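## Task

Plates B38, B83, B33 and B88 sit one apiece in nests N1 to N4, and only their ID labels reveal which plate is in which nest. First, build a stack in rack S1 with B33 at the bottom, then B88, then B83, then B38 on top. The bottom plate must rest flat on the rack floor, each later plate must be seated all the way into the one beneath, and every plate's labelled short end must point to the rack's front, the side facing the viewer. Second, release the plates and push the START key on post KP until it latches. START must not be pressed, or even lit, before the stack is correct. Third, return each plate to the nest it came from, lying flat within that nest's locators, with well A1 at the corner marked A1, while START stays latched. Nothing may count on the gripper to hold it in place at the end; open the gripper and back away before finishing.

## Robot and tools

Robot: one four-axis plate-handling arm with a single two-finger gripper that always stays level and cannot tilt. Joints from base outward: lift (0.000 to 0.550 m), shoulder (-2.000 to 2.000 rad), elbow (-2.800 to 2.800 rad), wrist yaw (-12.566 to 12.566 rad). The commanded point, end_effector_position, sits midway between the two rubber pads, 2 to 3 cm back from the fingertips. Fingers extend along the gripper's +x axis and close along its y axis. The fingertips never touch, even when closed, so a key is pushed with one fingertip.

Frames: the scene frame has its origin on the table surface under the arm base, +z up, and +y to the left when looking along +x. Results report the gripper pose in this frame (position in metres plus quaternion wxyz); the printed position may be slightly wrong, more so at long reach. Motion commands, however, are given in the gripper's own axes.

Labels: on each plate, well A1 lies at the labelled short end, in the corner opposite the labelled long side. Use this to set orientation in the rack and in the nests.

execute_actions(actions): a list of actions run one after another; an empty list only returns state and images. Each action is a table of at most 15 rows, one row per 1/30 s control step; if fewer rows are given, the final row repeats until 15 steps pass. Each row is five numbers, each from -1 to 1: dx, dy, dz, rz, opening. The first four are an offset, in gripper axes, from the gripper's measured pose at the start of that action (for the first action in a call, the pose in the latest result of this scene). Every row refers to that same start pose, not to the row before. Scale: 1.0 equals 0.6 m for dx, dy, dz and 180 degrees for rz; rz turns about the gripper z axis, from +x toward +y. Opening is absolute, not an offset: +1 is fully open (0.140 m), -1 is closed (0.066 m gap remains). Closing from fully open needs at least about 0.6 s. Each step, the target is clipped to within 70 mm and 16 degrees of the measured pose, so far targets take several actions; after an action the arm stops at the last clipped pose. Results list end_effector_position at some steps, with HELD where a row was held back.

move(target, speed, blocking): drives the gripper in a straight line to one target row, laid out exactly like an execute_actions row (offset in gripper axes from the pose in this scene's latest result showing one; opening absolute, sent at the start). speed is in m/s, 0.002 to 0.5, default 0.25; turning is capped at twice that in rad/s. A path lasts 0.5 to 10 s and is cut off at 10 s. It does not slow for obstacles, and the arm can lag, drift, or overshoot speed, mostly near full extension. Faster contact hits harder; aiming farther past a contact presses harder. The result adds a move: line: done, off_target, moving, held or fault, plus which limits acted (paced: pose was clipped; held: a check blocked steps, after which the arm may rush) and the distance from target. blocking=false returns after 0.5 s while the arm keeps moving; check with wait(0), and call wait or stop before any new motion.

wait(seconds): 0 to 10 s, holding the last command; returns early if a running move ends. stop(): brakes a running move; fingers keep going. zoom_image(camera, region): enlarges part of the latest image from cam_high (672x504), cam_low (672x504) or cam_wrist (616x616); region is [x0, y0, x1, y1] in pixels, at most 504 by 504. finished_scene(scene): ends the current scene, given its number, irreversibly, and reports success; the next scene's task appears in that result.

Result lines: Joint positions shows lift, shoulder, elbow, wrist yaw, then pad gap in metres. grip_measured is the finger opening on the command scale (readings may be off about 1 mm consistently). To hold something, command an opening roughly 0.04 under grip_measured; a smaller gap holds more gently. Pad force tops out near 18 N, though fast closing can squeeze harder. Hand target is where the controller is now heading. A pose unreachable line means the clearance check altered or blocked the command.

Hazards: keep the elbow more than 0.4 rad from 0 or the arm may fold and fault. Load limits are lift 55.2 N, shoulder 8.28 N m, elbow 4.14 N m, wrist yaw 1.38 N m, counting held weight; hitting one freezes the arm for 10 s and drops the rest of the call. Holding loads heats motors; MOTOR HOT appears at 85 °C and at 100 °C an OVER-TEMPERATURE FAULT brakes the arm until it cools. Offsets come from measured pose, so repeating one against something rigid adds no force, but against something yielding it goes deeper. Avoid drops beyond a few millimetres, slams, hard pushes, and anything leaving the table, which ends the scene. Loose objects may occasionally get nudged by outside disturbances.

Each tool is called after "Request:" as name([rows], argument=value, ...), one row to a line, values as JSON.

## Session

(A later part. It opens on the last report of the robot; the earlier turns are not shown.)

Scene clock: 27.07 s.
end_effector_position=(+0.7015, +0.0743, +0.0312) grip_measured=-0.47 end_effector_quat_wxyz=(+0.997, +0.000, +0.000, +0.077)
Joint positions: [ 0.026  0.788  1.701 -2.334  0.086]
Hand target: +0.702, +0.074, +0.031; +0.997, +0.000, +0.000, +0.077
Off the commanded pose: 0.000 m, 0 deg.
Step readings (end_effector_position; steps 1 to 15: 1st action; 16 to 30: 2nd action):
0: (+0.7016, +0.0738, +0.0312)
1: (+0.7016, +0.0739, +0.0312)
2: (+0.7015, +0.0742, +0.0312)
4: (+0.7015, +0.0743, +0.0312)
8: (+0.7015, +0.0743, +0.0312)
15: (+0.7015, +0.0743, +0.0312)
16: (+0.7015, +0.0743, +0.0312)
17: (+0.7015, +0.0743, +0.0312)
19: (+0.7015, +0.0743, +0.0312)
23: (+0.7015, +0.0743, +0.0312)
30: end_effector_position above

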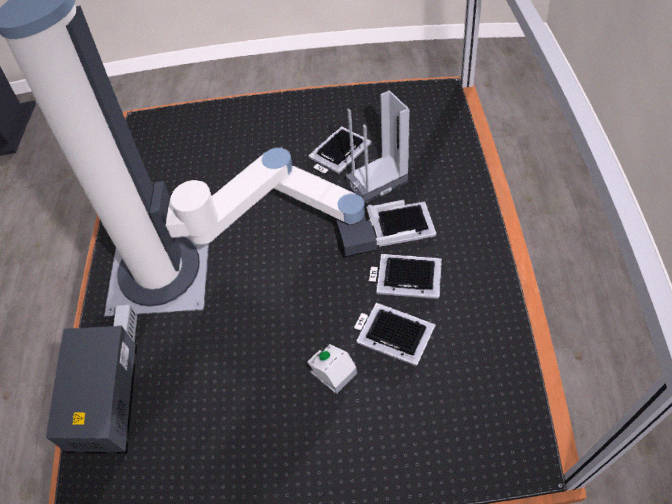

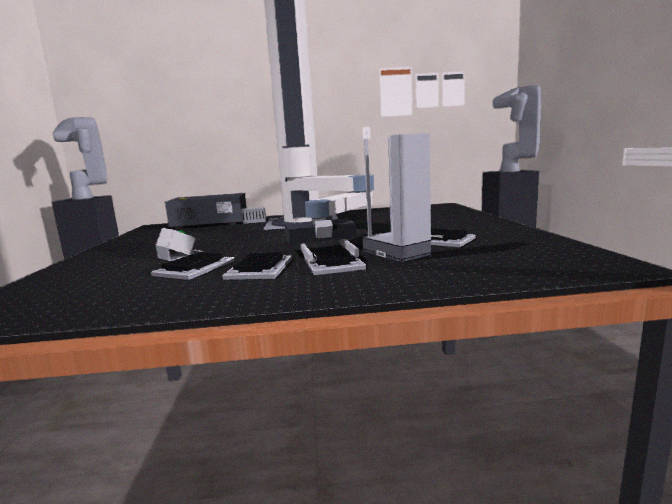

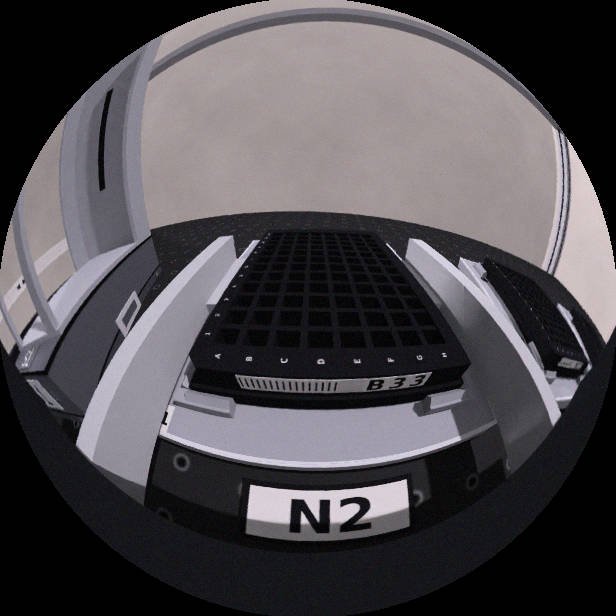

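Request:
move(target=[-0.0006,-0.0012,0.002,-0.002,-0.52], speed=0.008)

Request:
move(target=[0,0,-0.006,0,-0.52], speed=0.006)

Request:
zoom_image(camera="cam_low", region=[350,105,450,165])

Scene clock: 51.70 s.
end_effector_position=(+0.6561, +0.2443, +0.3060) grip_measured=-0.48 end_effector_quat_wxyz=(+0.968, +0.000, +0.000, +0.249)
Joint positions: [ 0.301  1.09   1.749 -2.335  0.085]
Hand target: +0.656, +0.244, +0.306; +0.968, +0.000, +0.000, +0.249
Off the commanded pose: 0.000 m, 0 deg.
move: done

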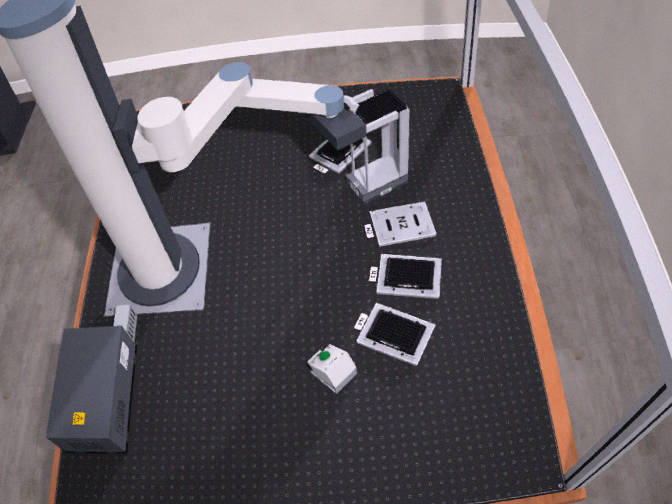

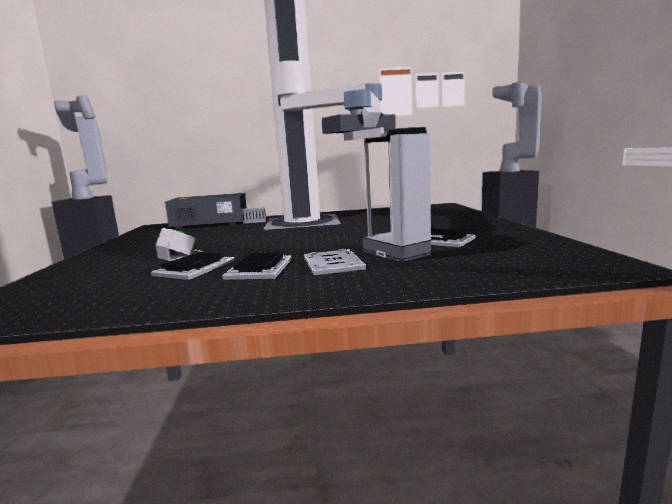

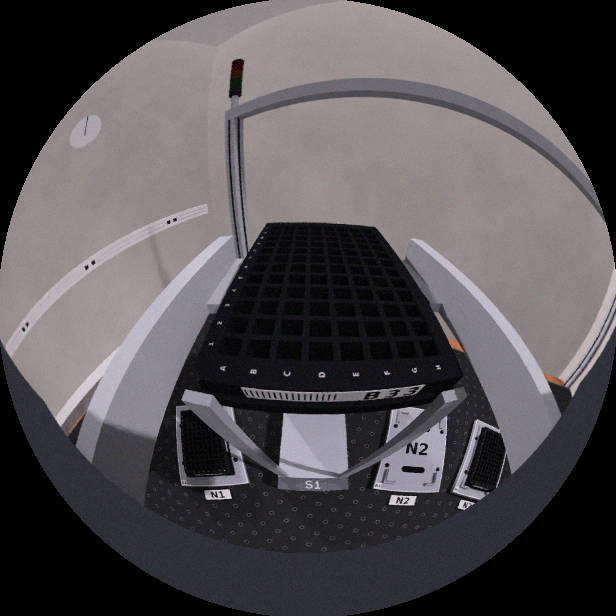

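Scene clock: 52.53 s.
end_effector_position=(+0.6561, +0.2443, +0.3024) grip_measured=-0.48 end_effector_quat_wxyz=(+0.968, +0.000, +0.000, +0.249)
Joint positions: [ 0.297  1.09   1.749 -2.335  0.085]
Hand target: +0.656, +0.244, +0.302; +0.968, +0.000, +0.000, +0.249
Off the commanded pose: 0.000 m, 0 deg.
move: done

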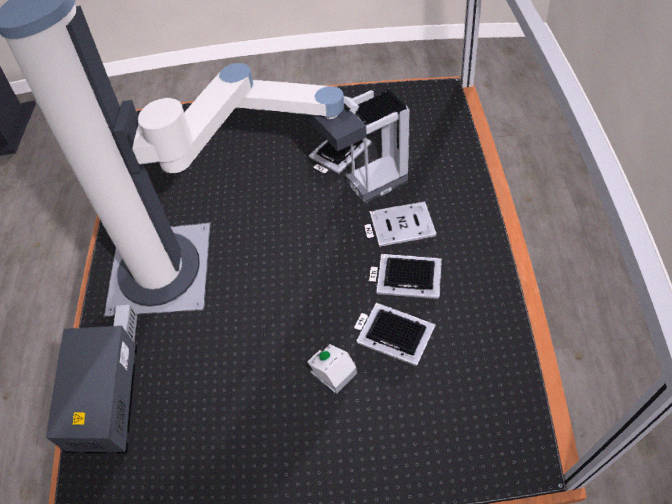

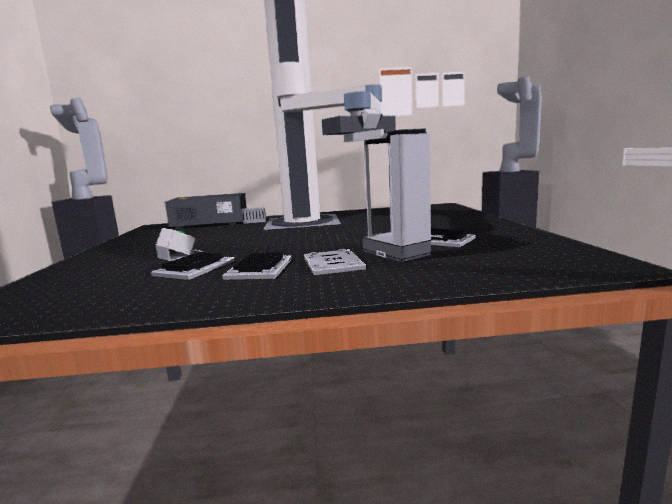

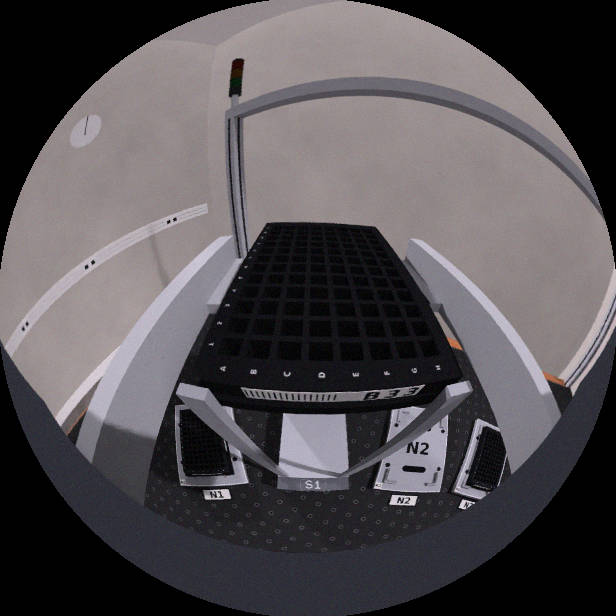

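Region (350, 105, 450, 165) of cam_low's 672x504 image, scaled by 5.040, with more detail than that image has; it fills the top 302 rows of this view, and the rest is white.

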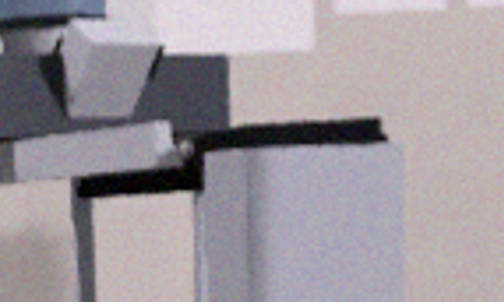

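In. Descend.

Request:
move(target=[0,0,-0.05,0,-0.52], speed=0.03)

Request:
move(target=[0,-0.0005,-0.331,0,-0.52], speed=0.1)

Scene clock: 56.47 s.
end_effector_position=(+0.6561, +0.2442, +0.2723) grip_measured=-0.48 end_effector_quat_wxyz=(+0.968, +0.000, +0.000, +0.249)
Joint positions: [ 0.267  1.09   1.748 -2.335  0.085]
Hand target: +0.656, +0.244, +0.272; +0.968, +0.000, +0.000, +0.249
Off the commanded pose: 0.000 m, 0 deg.
move: done

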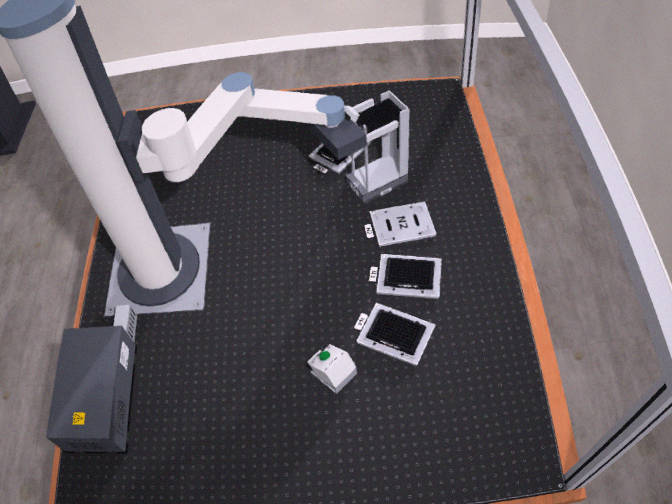

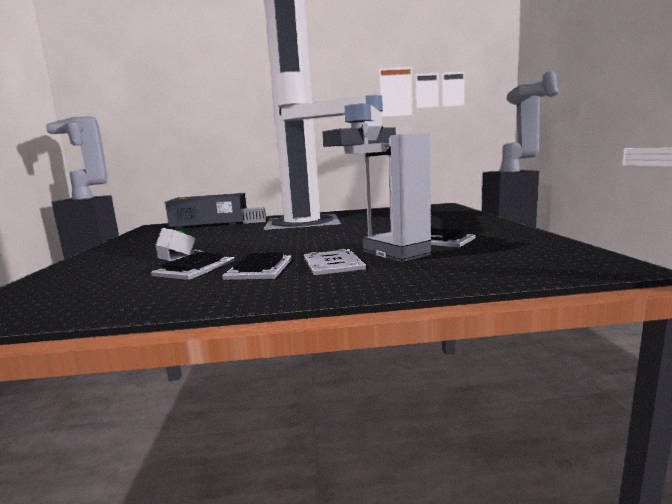

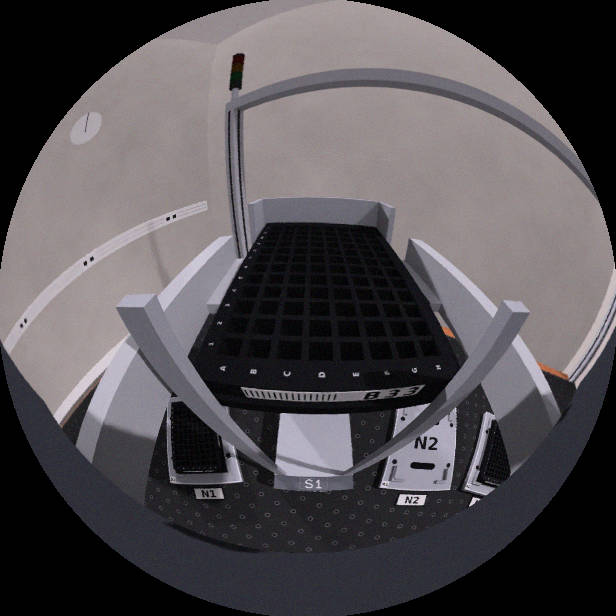

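Scene clock: 58.73 s.
end_effector_position=(+0.6562, +0.2442, +0.0737) grip_measured=-0.48 end_effector_quat_wxyz=(+0.968, +0.000, +0.000, +0.250)
Joint positions: [ 0.069  1.09   1.748 -2.334  0.085]
Hand target: +0.656, +0.244, +0.074; +0.968, +0.000, +0.000, +0.249
Off the commanded pose: 0.000 m, 0 deg.
move: done

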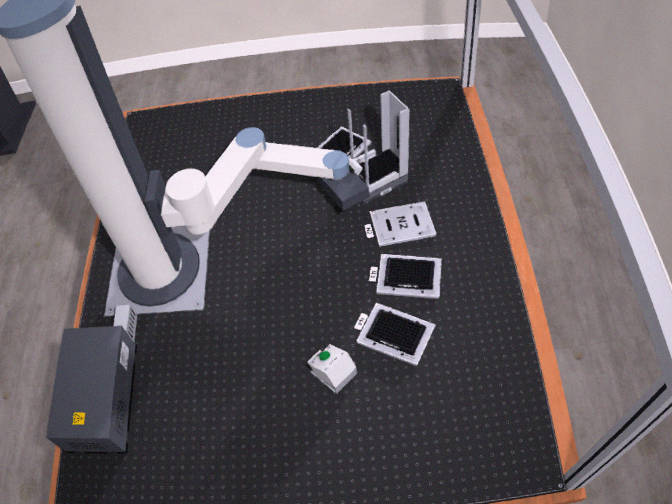

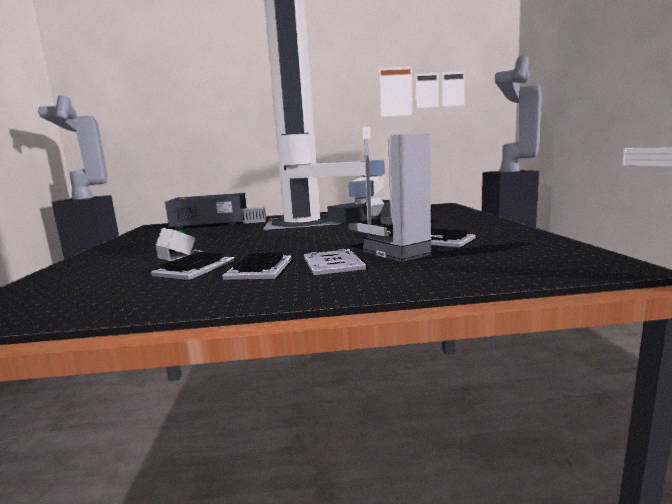

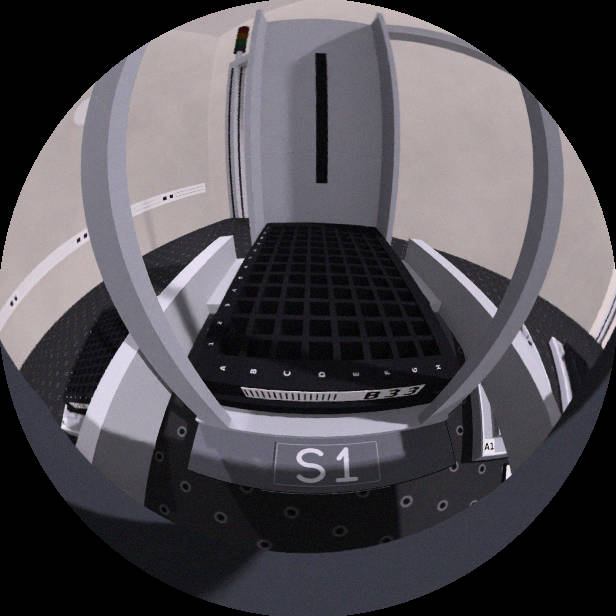

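Request:
move(target=[-0.0003,0.0011,-0.0203,0,-0.52], speed=0.008)

Request:
move(target=[0,0,0,0,0.1])

Scene clock: 63.23 s.
end_effector_position=(+0.6557, +0.2447, +0.0616) grip_measured=-0.48 end_effector_quat_wxyz=(+0.968, +0.000, +0.000, +0.250)
Joint positions: [ 0.057  1.092  1.748 -2.335  0.085]
Hand target: +0.656, +0.245, +0.061; +0.968, +0.000, +0.000, +0.250
Off the commanded pose: 0.000 m, 0 deg.
move: done

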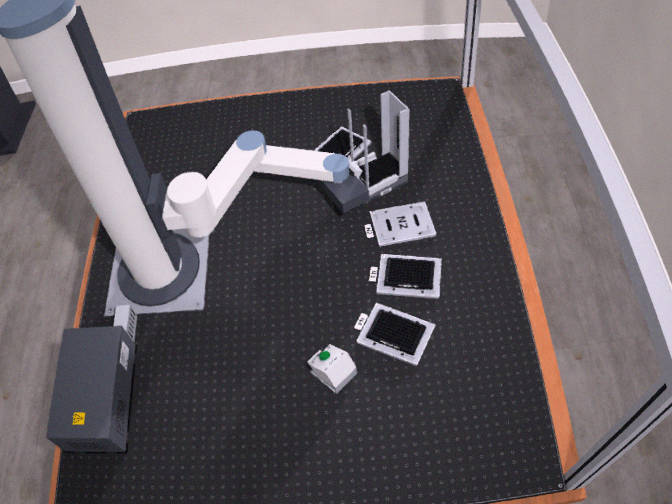

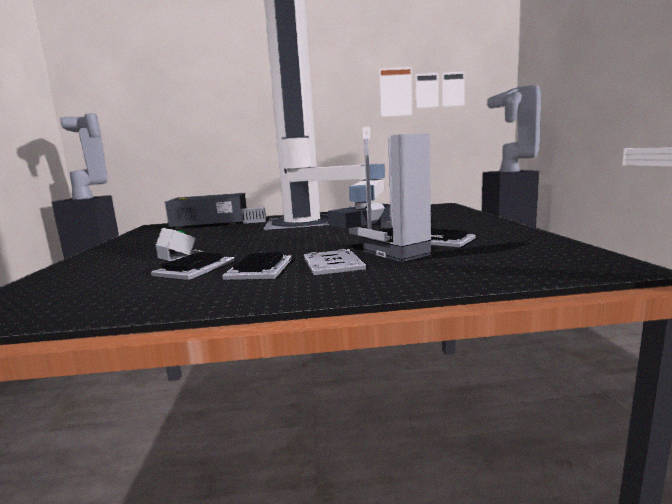

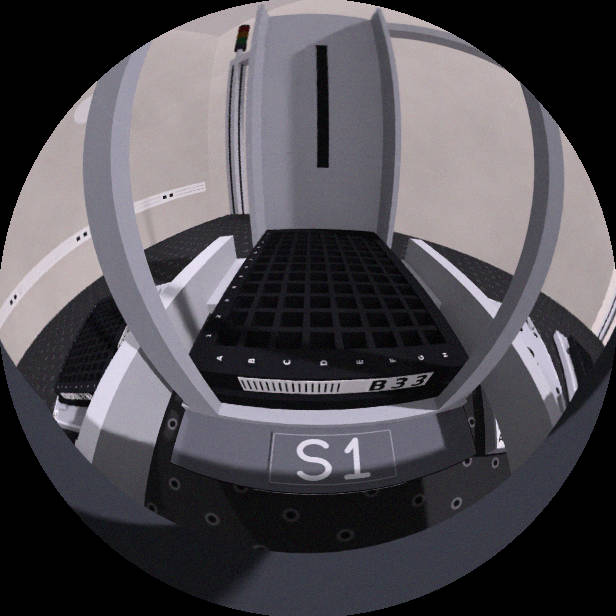

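Scene clock: 63.73 s.
end_effector_position=(+0.6557, +0.2448, +0.0616) grip_measured=+0.10 end_effector_quat_wxyz=(+0.968, +0.000, +0.000, +0.250)
Joint positions: [ 0.057  1.092  1.748 -2.335  0.107]
Hand target: +0.656, +0.245, +0.062; +0.968, +0.000, +0.000, +0.250
Off the commanded pose: 0.000 m, 0 deg.
move: done

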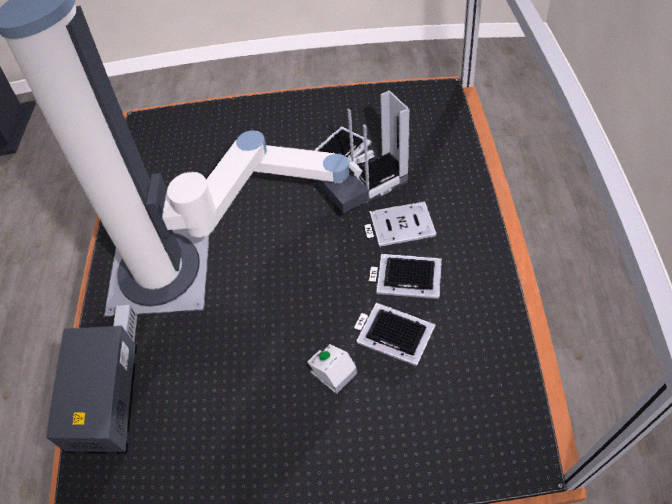

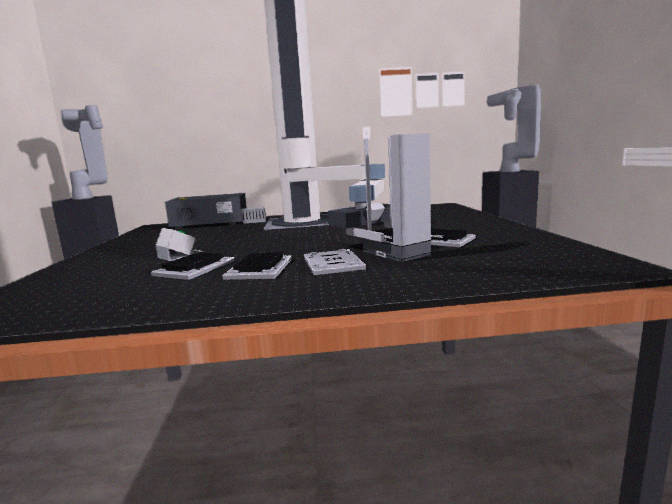

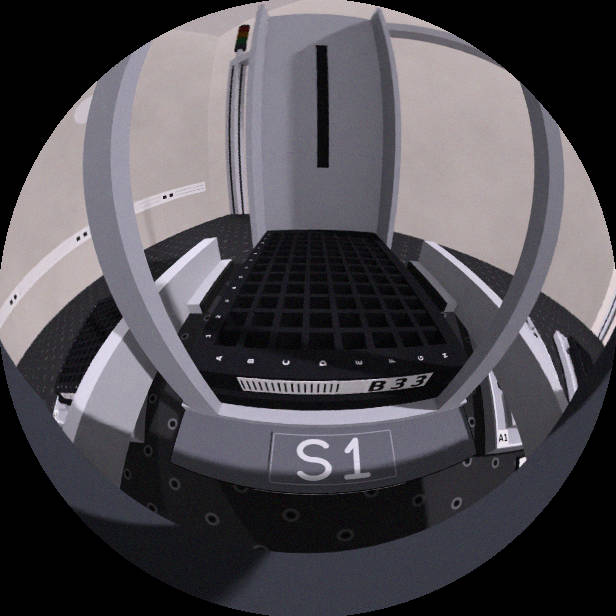

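Request:
move(target=[-0.3,0,0.01,0,0.1])

Request:
move(target=[0.0844,-0.5375,-0.01,-0.2085,0.1])

Request:
move(target=[0,0,-0.0505,0,0.1], speed=0.05)

Scene clock: 69.90 s.
end_effector_position=(+0.4981, +0.1577, +0.0675) grip_measured=+0.10 end_effector_quat_wxyz=(+0.968, +0.000, +0.000, +0.250)
Joint positions: [ 0.063  1.397  0.86  -1.752  0.107]
Hand target: +0.498, +0.158, +0.068; +0.968, +0.000, +0.000, +0.250
Off the commanded pose: 0.000 m, 0 deg.
move: done

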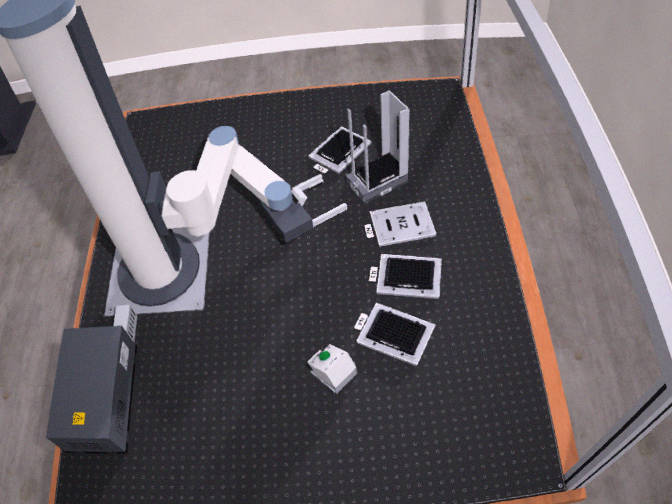

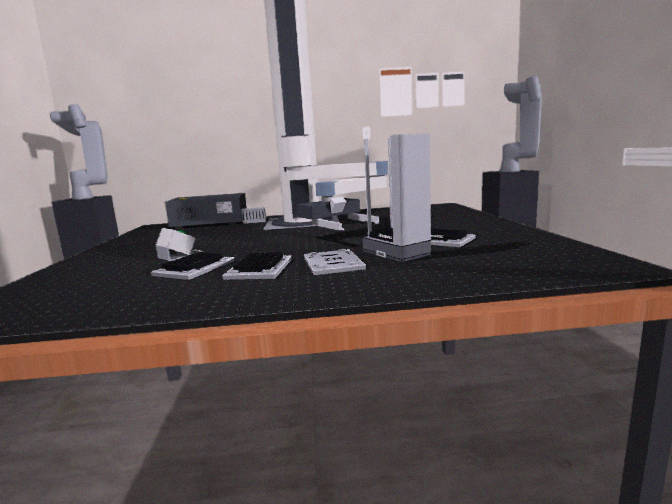

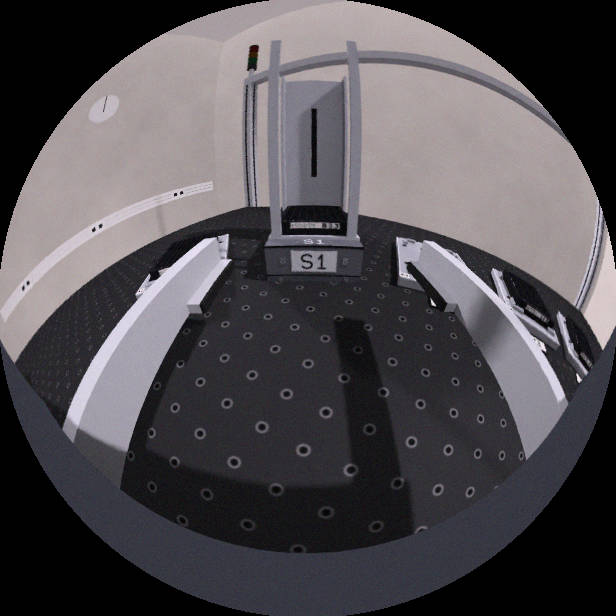

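Scene clock: 71.63 s.
end_effector_position=(+0.6982, -0.1003, +0.0616) grip_measured=+0.10 end_effector_quat_wxyz=(+0.997, +0.000, +0.000, -0.075)
Joint positions: [ 0.057  0.447  1.708 -2.305  0.107]
Hand target: +0.698, -0.100, +0.062; +0.997, +0.000, +0.000, -0.075
Off the commanded pose: 0.000 m, 0 deg.
move: done

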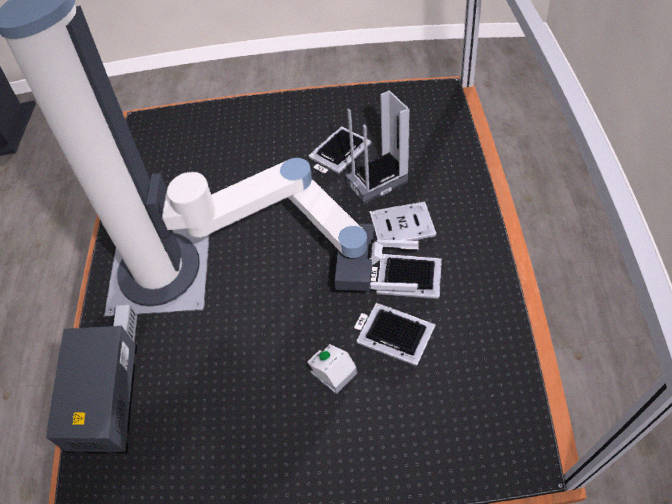

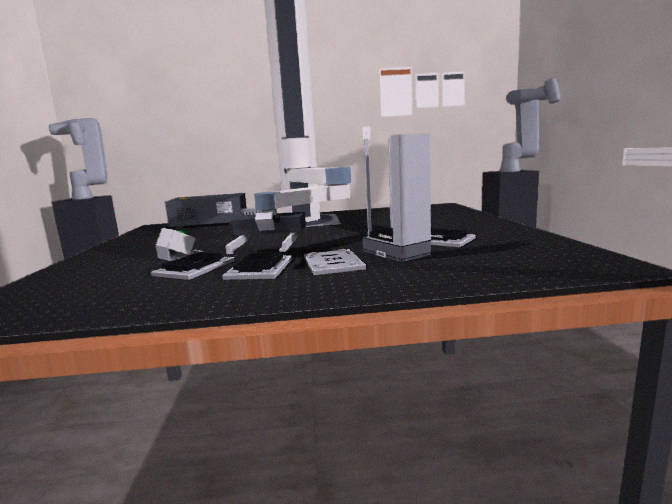

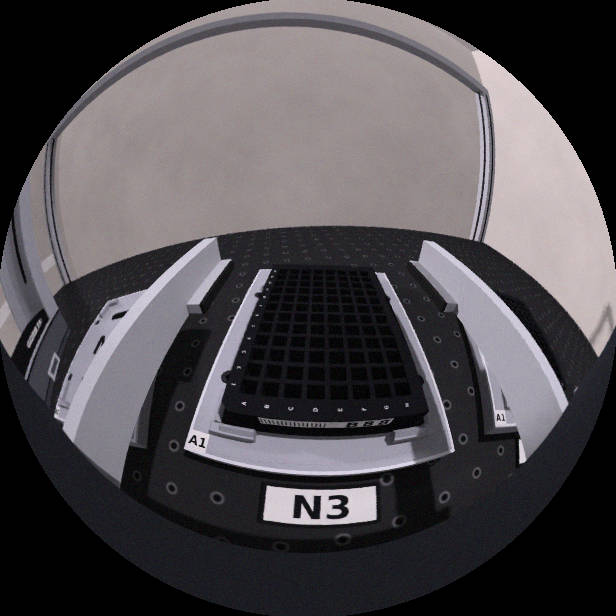

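Scene clock: 72.50 s.
end_effector_position=(+0.6982, -0.1003, +0.0312) grip_measured=+0.10 end_effector_quat_wxyz=(+0.997, +0.000, +0.000, -0.075)
Joint positions: [ 0.026  0.447  1.708 -2.305  0.107]
Hand target: +0.698, -0.100, +0.031; +0.997, +0.000, +0.000, -0.075
Off the commanded pose: 0.000 m, 0 deg.
move: done

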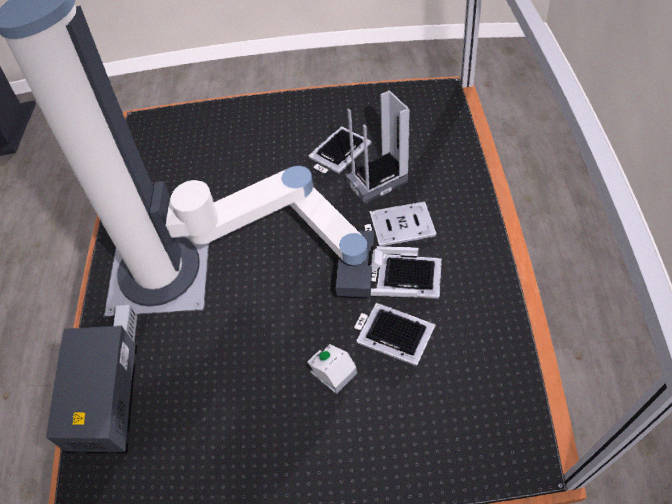

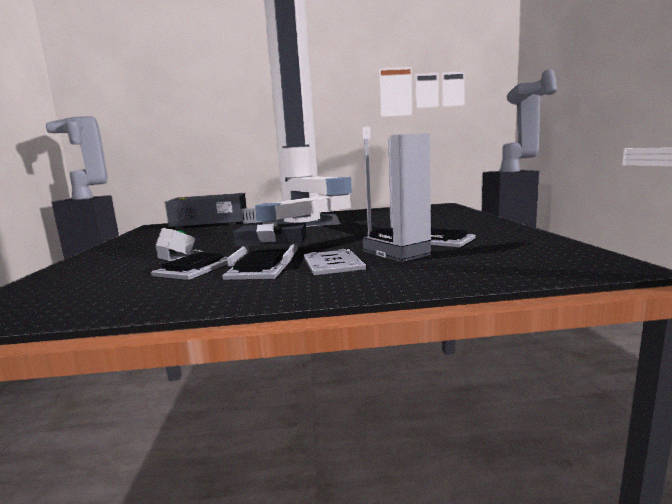

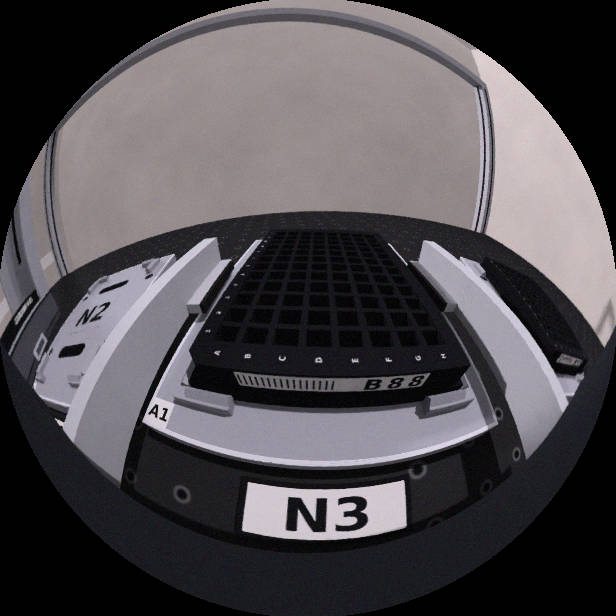

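Request:
execute_actions([
  [[0.0008,-0.0015,0,-0.0054,-0.3]],
  [[0,0,0,0,-0.51]],
])

Request:
move(target=[0,0,0.49,0,-0.51])

Request:
move(target=[-0.1666,0.5569,0,0.2145,-0.51])

Request:
move(target=[0,0,-0.031,0,-0.51], speed=0.02)

Scene clock: 79.47 s.
end_effector_position=(+0.6986, -0.1012, +0.0312) grip_measured=-0.47 end_effector_quat_wxyz=(+0.997, +0.000, +0.000, -0.083)
Joint positions: [ 0.026  0.449  1.71  -2.327  0.086]
Hand target: +0.699, -0.101, +0.031; +0.997, +0.000, +0.000, -0.084
Off the commanded pose: 0.000 m, 0 deg.
Step readings (end_effector_position; steps 1 to 15: 1st action; 16 to 30: 2nd action):
0: (+0.6982, -0.1003, +0.0312)
1: (+0.6982, -0.1003, +0.0312)
2: (+0.6983, -0.1013, +0.0312)
4: (+0.6986, -0.1012, +0.0312)
8: (+0.6986, -0.1012, +0.0312)
15: (+0.6986, -0.1012, +0.0312)
16: (+0.6986, -0.1012, +0.0312)
17: (+0.6986, -0.1012, +0.0312)
19: (+0.6986, -0.1012, +0.0312)
23: (+0.6986, -0.1012, +0.0312)
30: end_effector_position above

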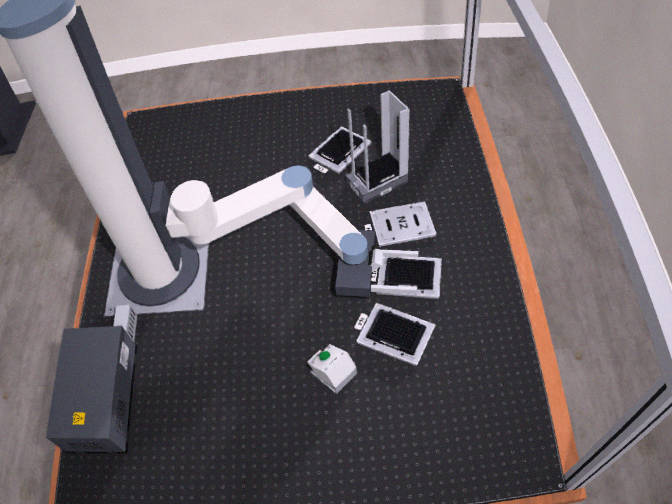

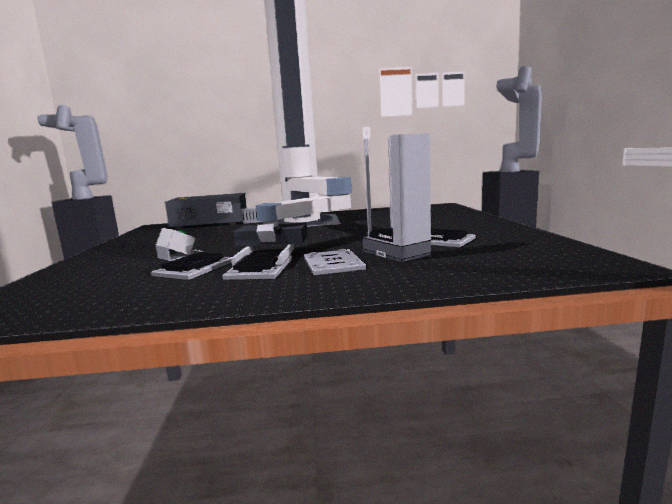

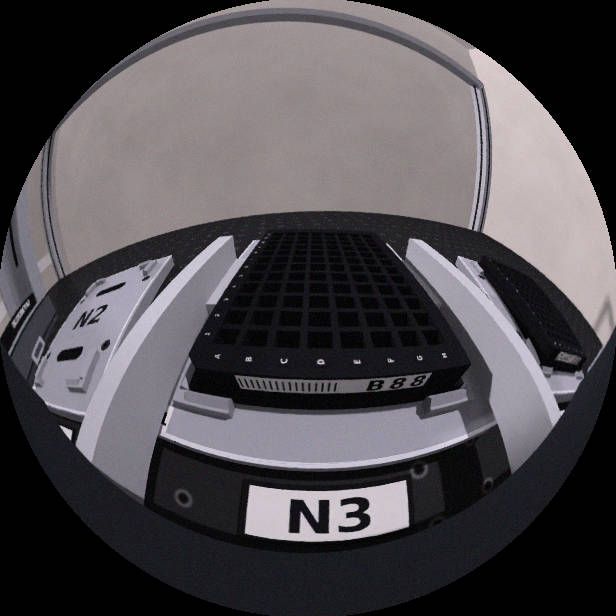

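Scene clock: 81.07 s.
end_effector_position=(+0.6986, -0.1012, +0.3253) grip_measured=-0.47 end_effector_quat_wxyz=(+0.997, +0.000, +0.000, -0.083)
Joint positions: [ 0.32   0.449  1.71  -2.327  0.086]
Hand target: +0.699, -0.101, +0.325; +0.997, +0.000, +0.000, -0.083
Off the commanded pose: 0.000 m, 0 deg.
move: done

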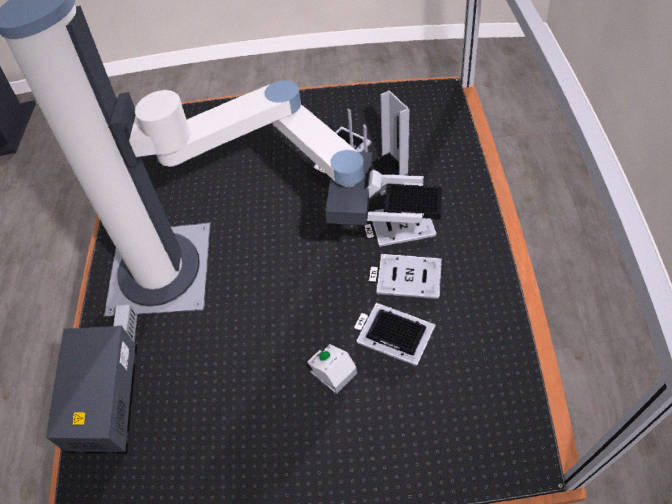

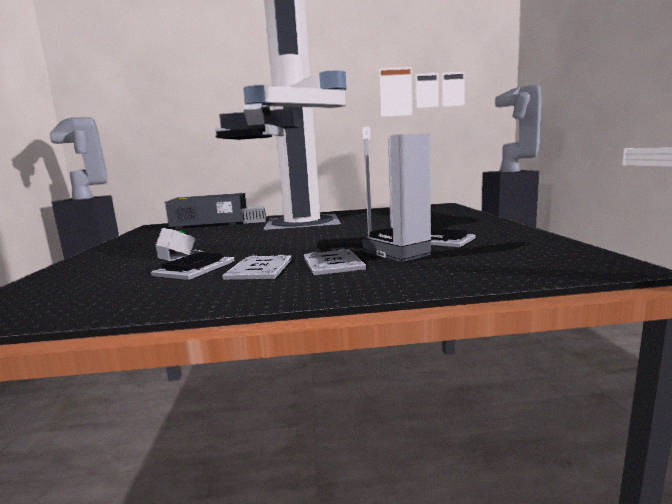

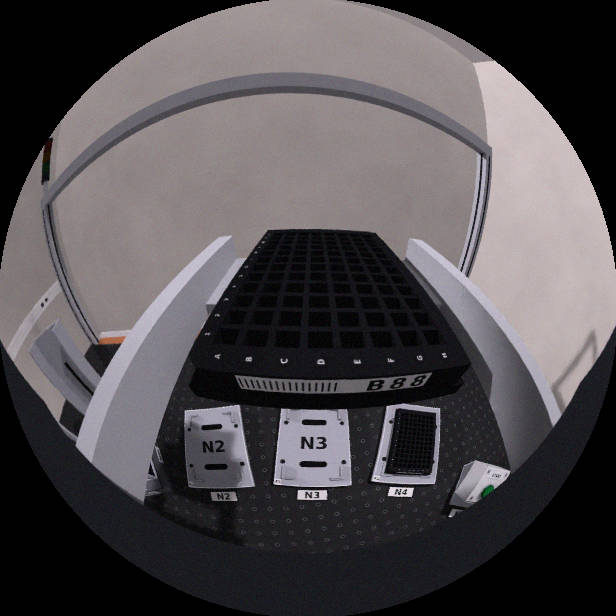

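Scene clock: 82.80 s.
end_effector_position=(+0.6556, +0.2452, +0.3252) grip_measured=-0.47 end_effector_quat_wxyz=(+0.968, +0.000, +0.000, +0.251)
Joint positions: [ 0.32   1.092  1.748 -2.332  0.086]
Hand target: +0.656, +0.245, +0.325; +0.968, +0.000, +0.000, +0.251
Off the commanded pose: 0.000 m, 0 deg.
move: done

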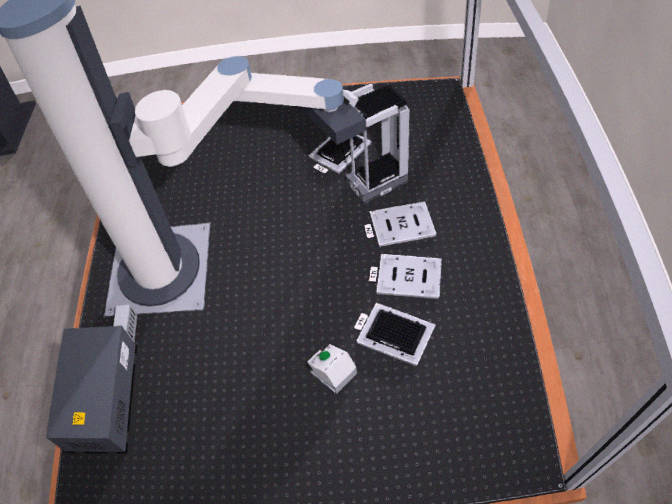

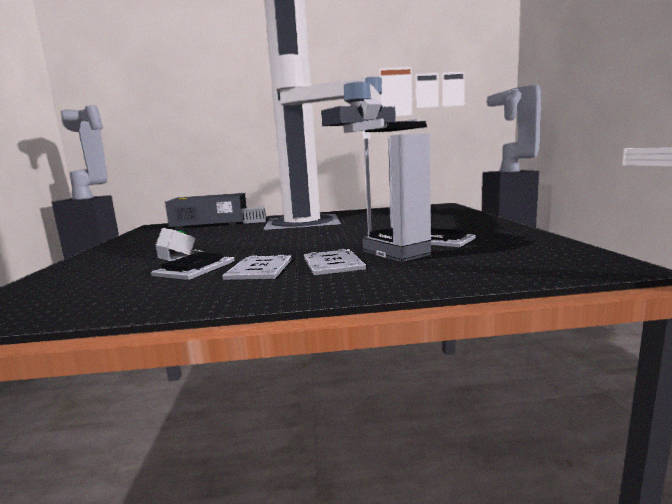

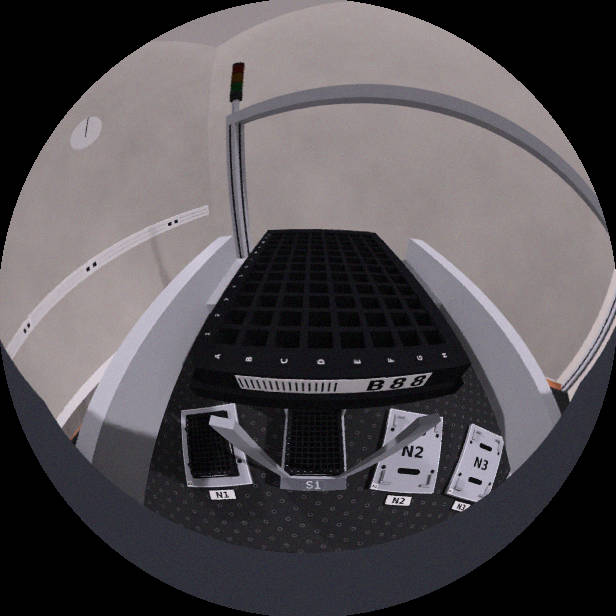

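Scene clock: 83.97 s.
end_effector_position=(+0.6556, +0.2452, +0.3066) grip_measured=-0.47 end_effector_quat_wxyz=(+0.968, +0.000, +0.000, +0.251)
Joint positions: [ 0.302  1.092  1.748 -2.332  0.086]
Hand target: +0.656, +0.245, +0.307; +0.968, +0.000, +0.000, +0.251
Off the commanded pose: 0.000 m, 0 deg.
move: done

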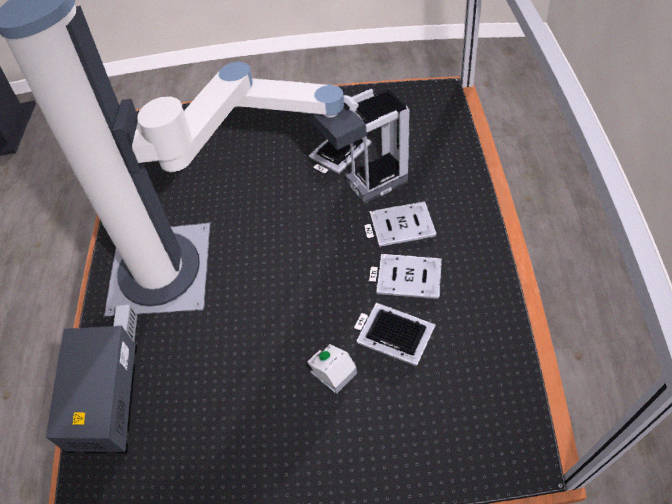

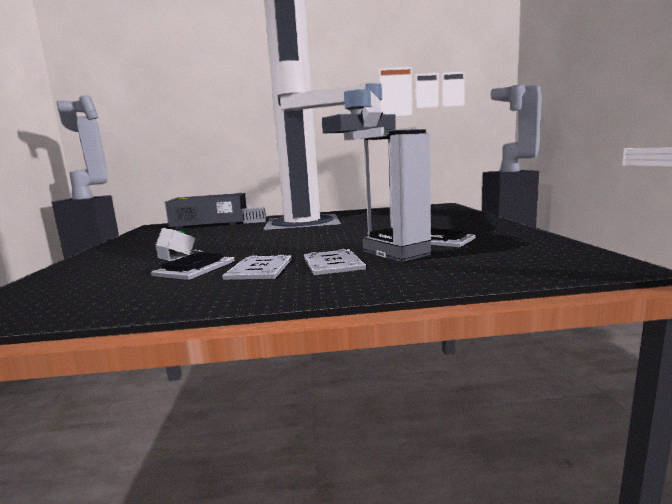

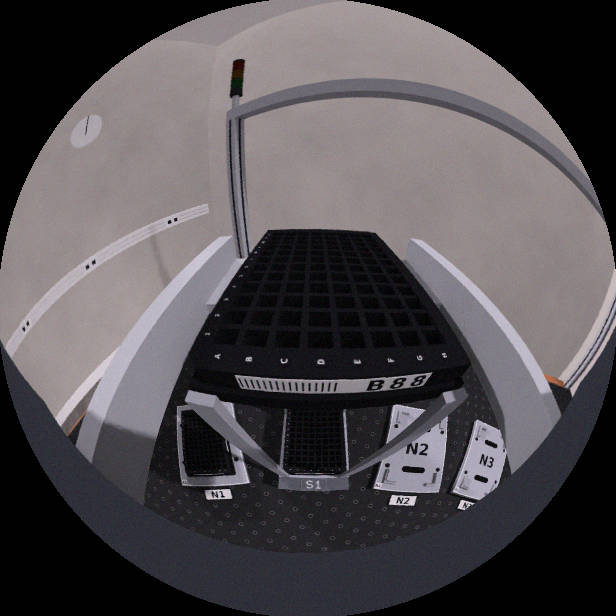

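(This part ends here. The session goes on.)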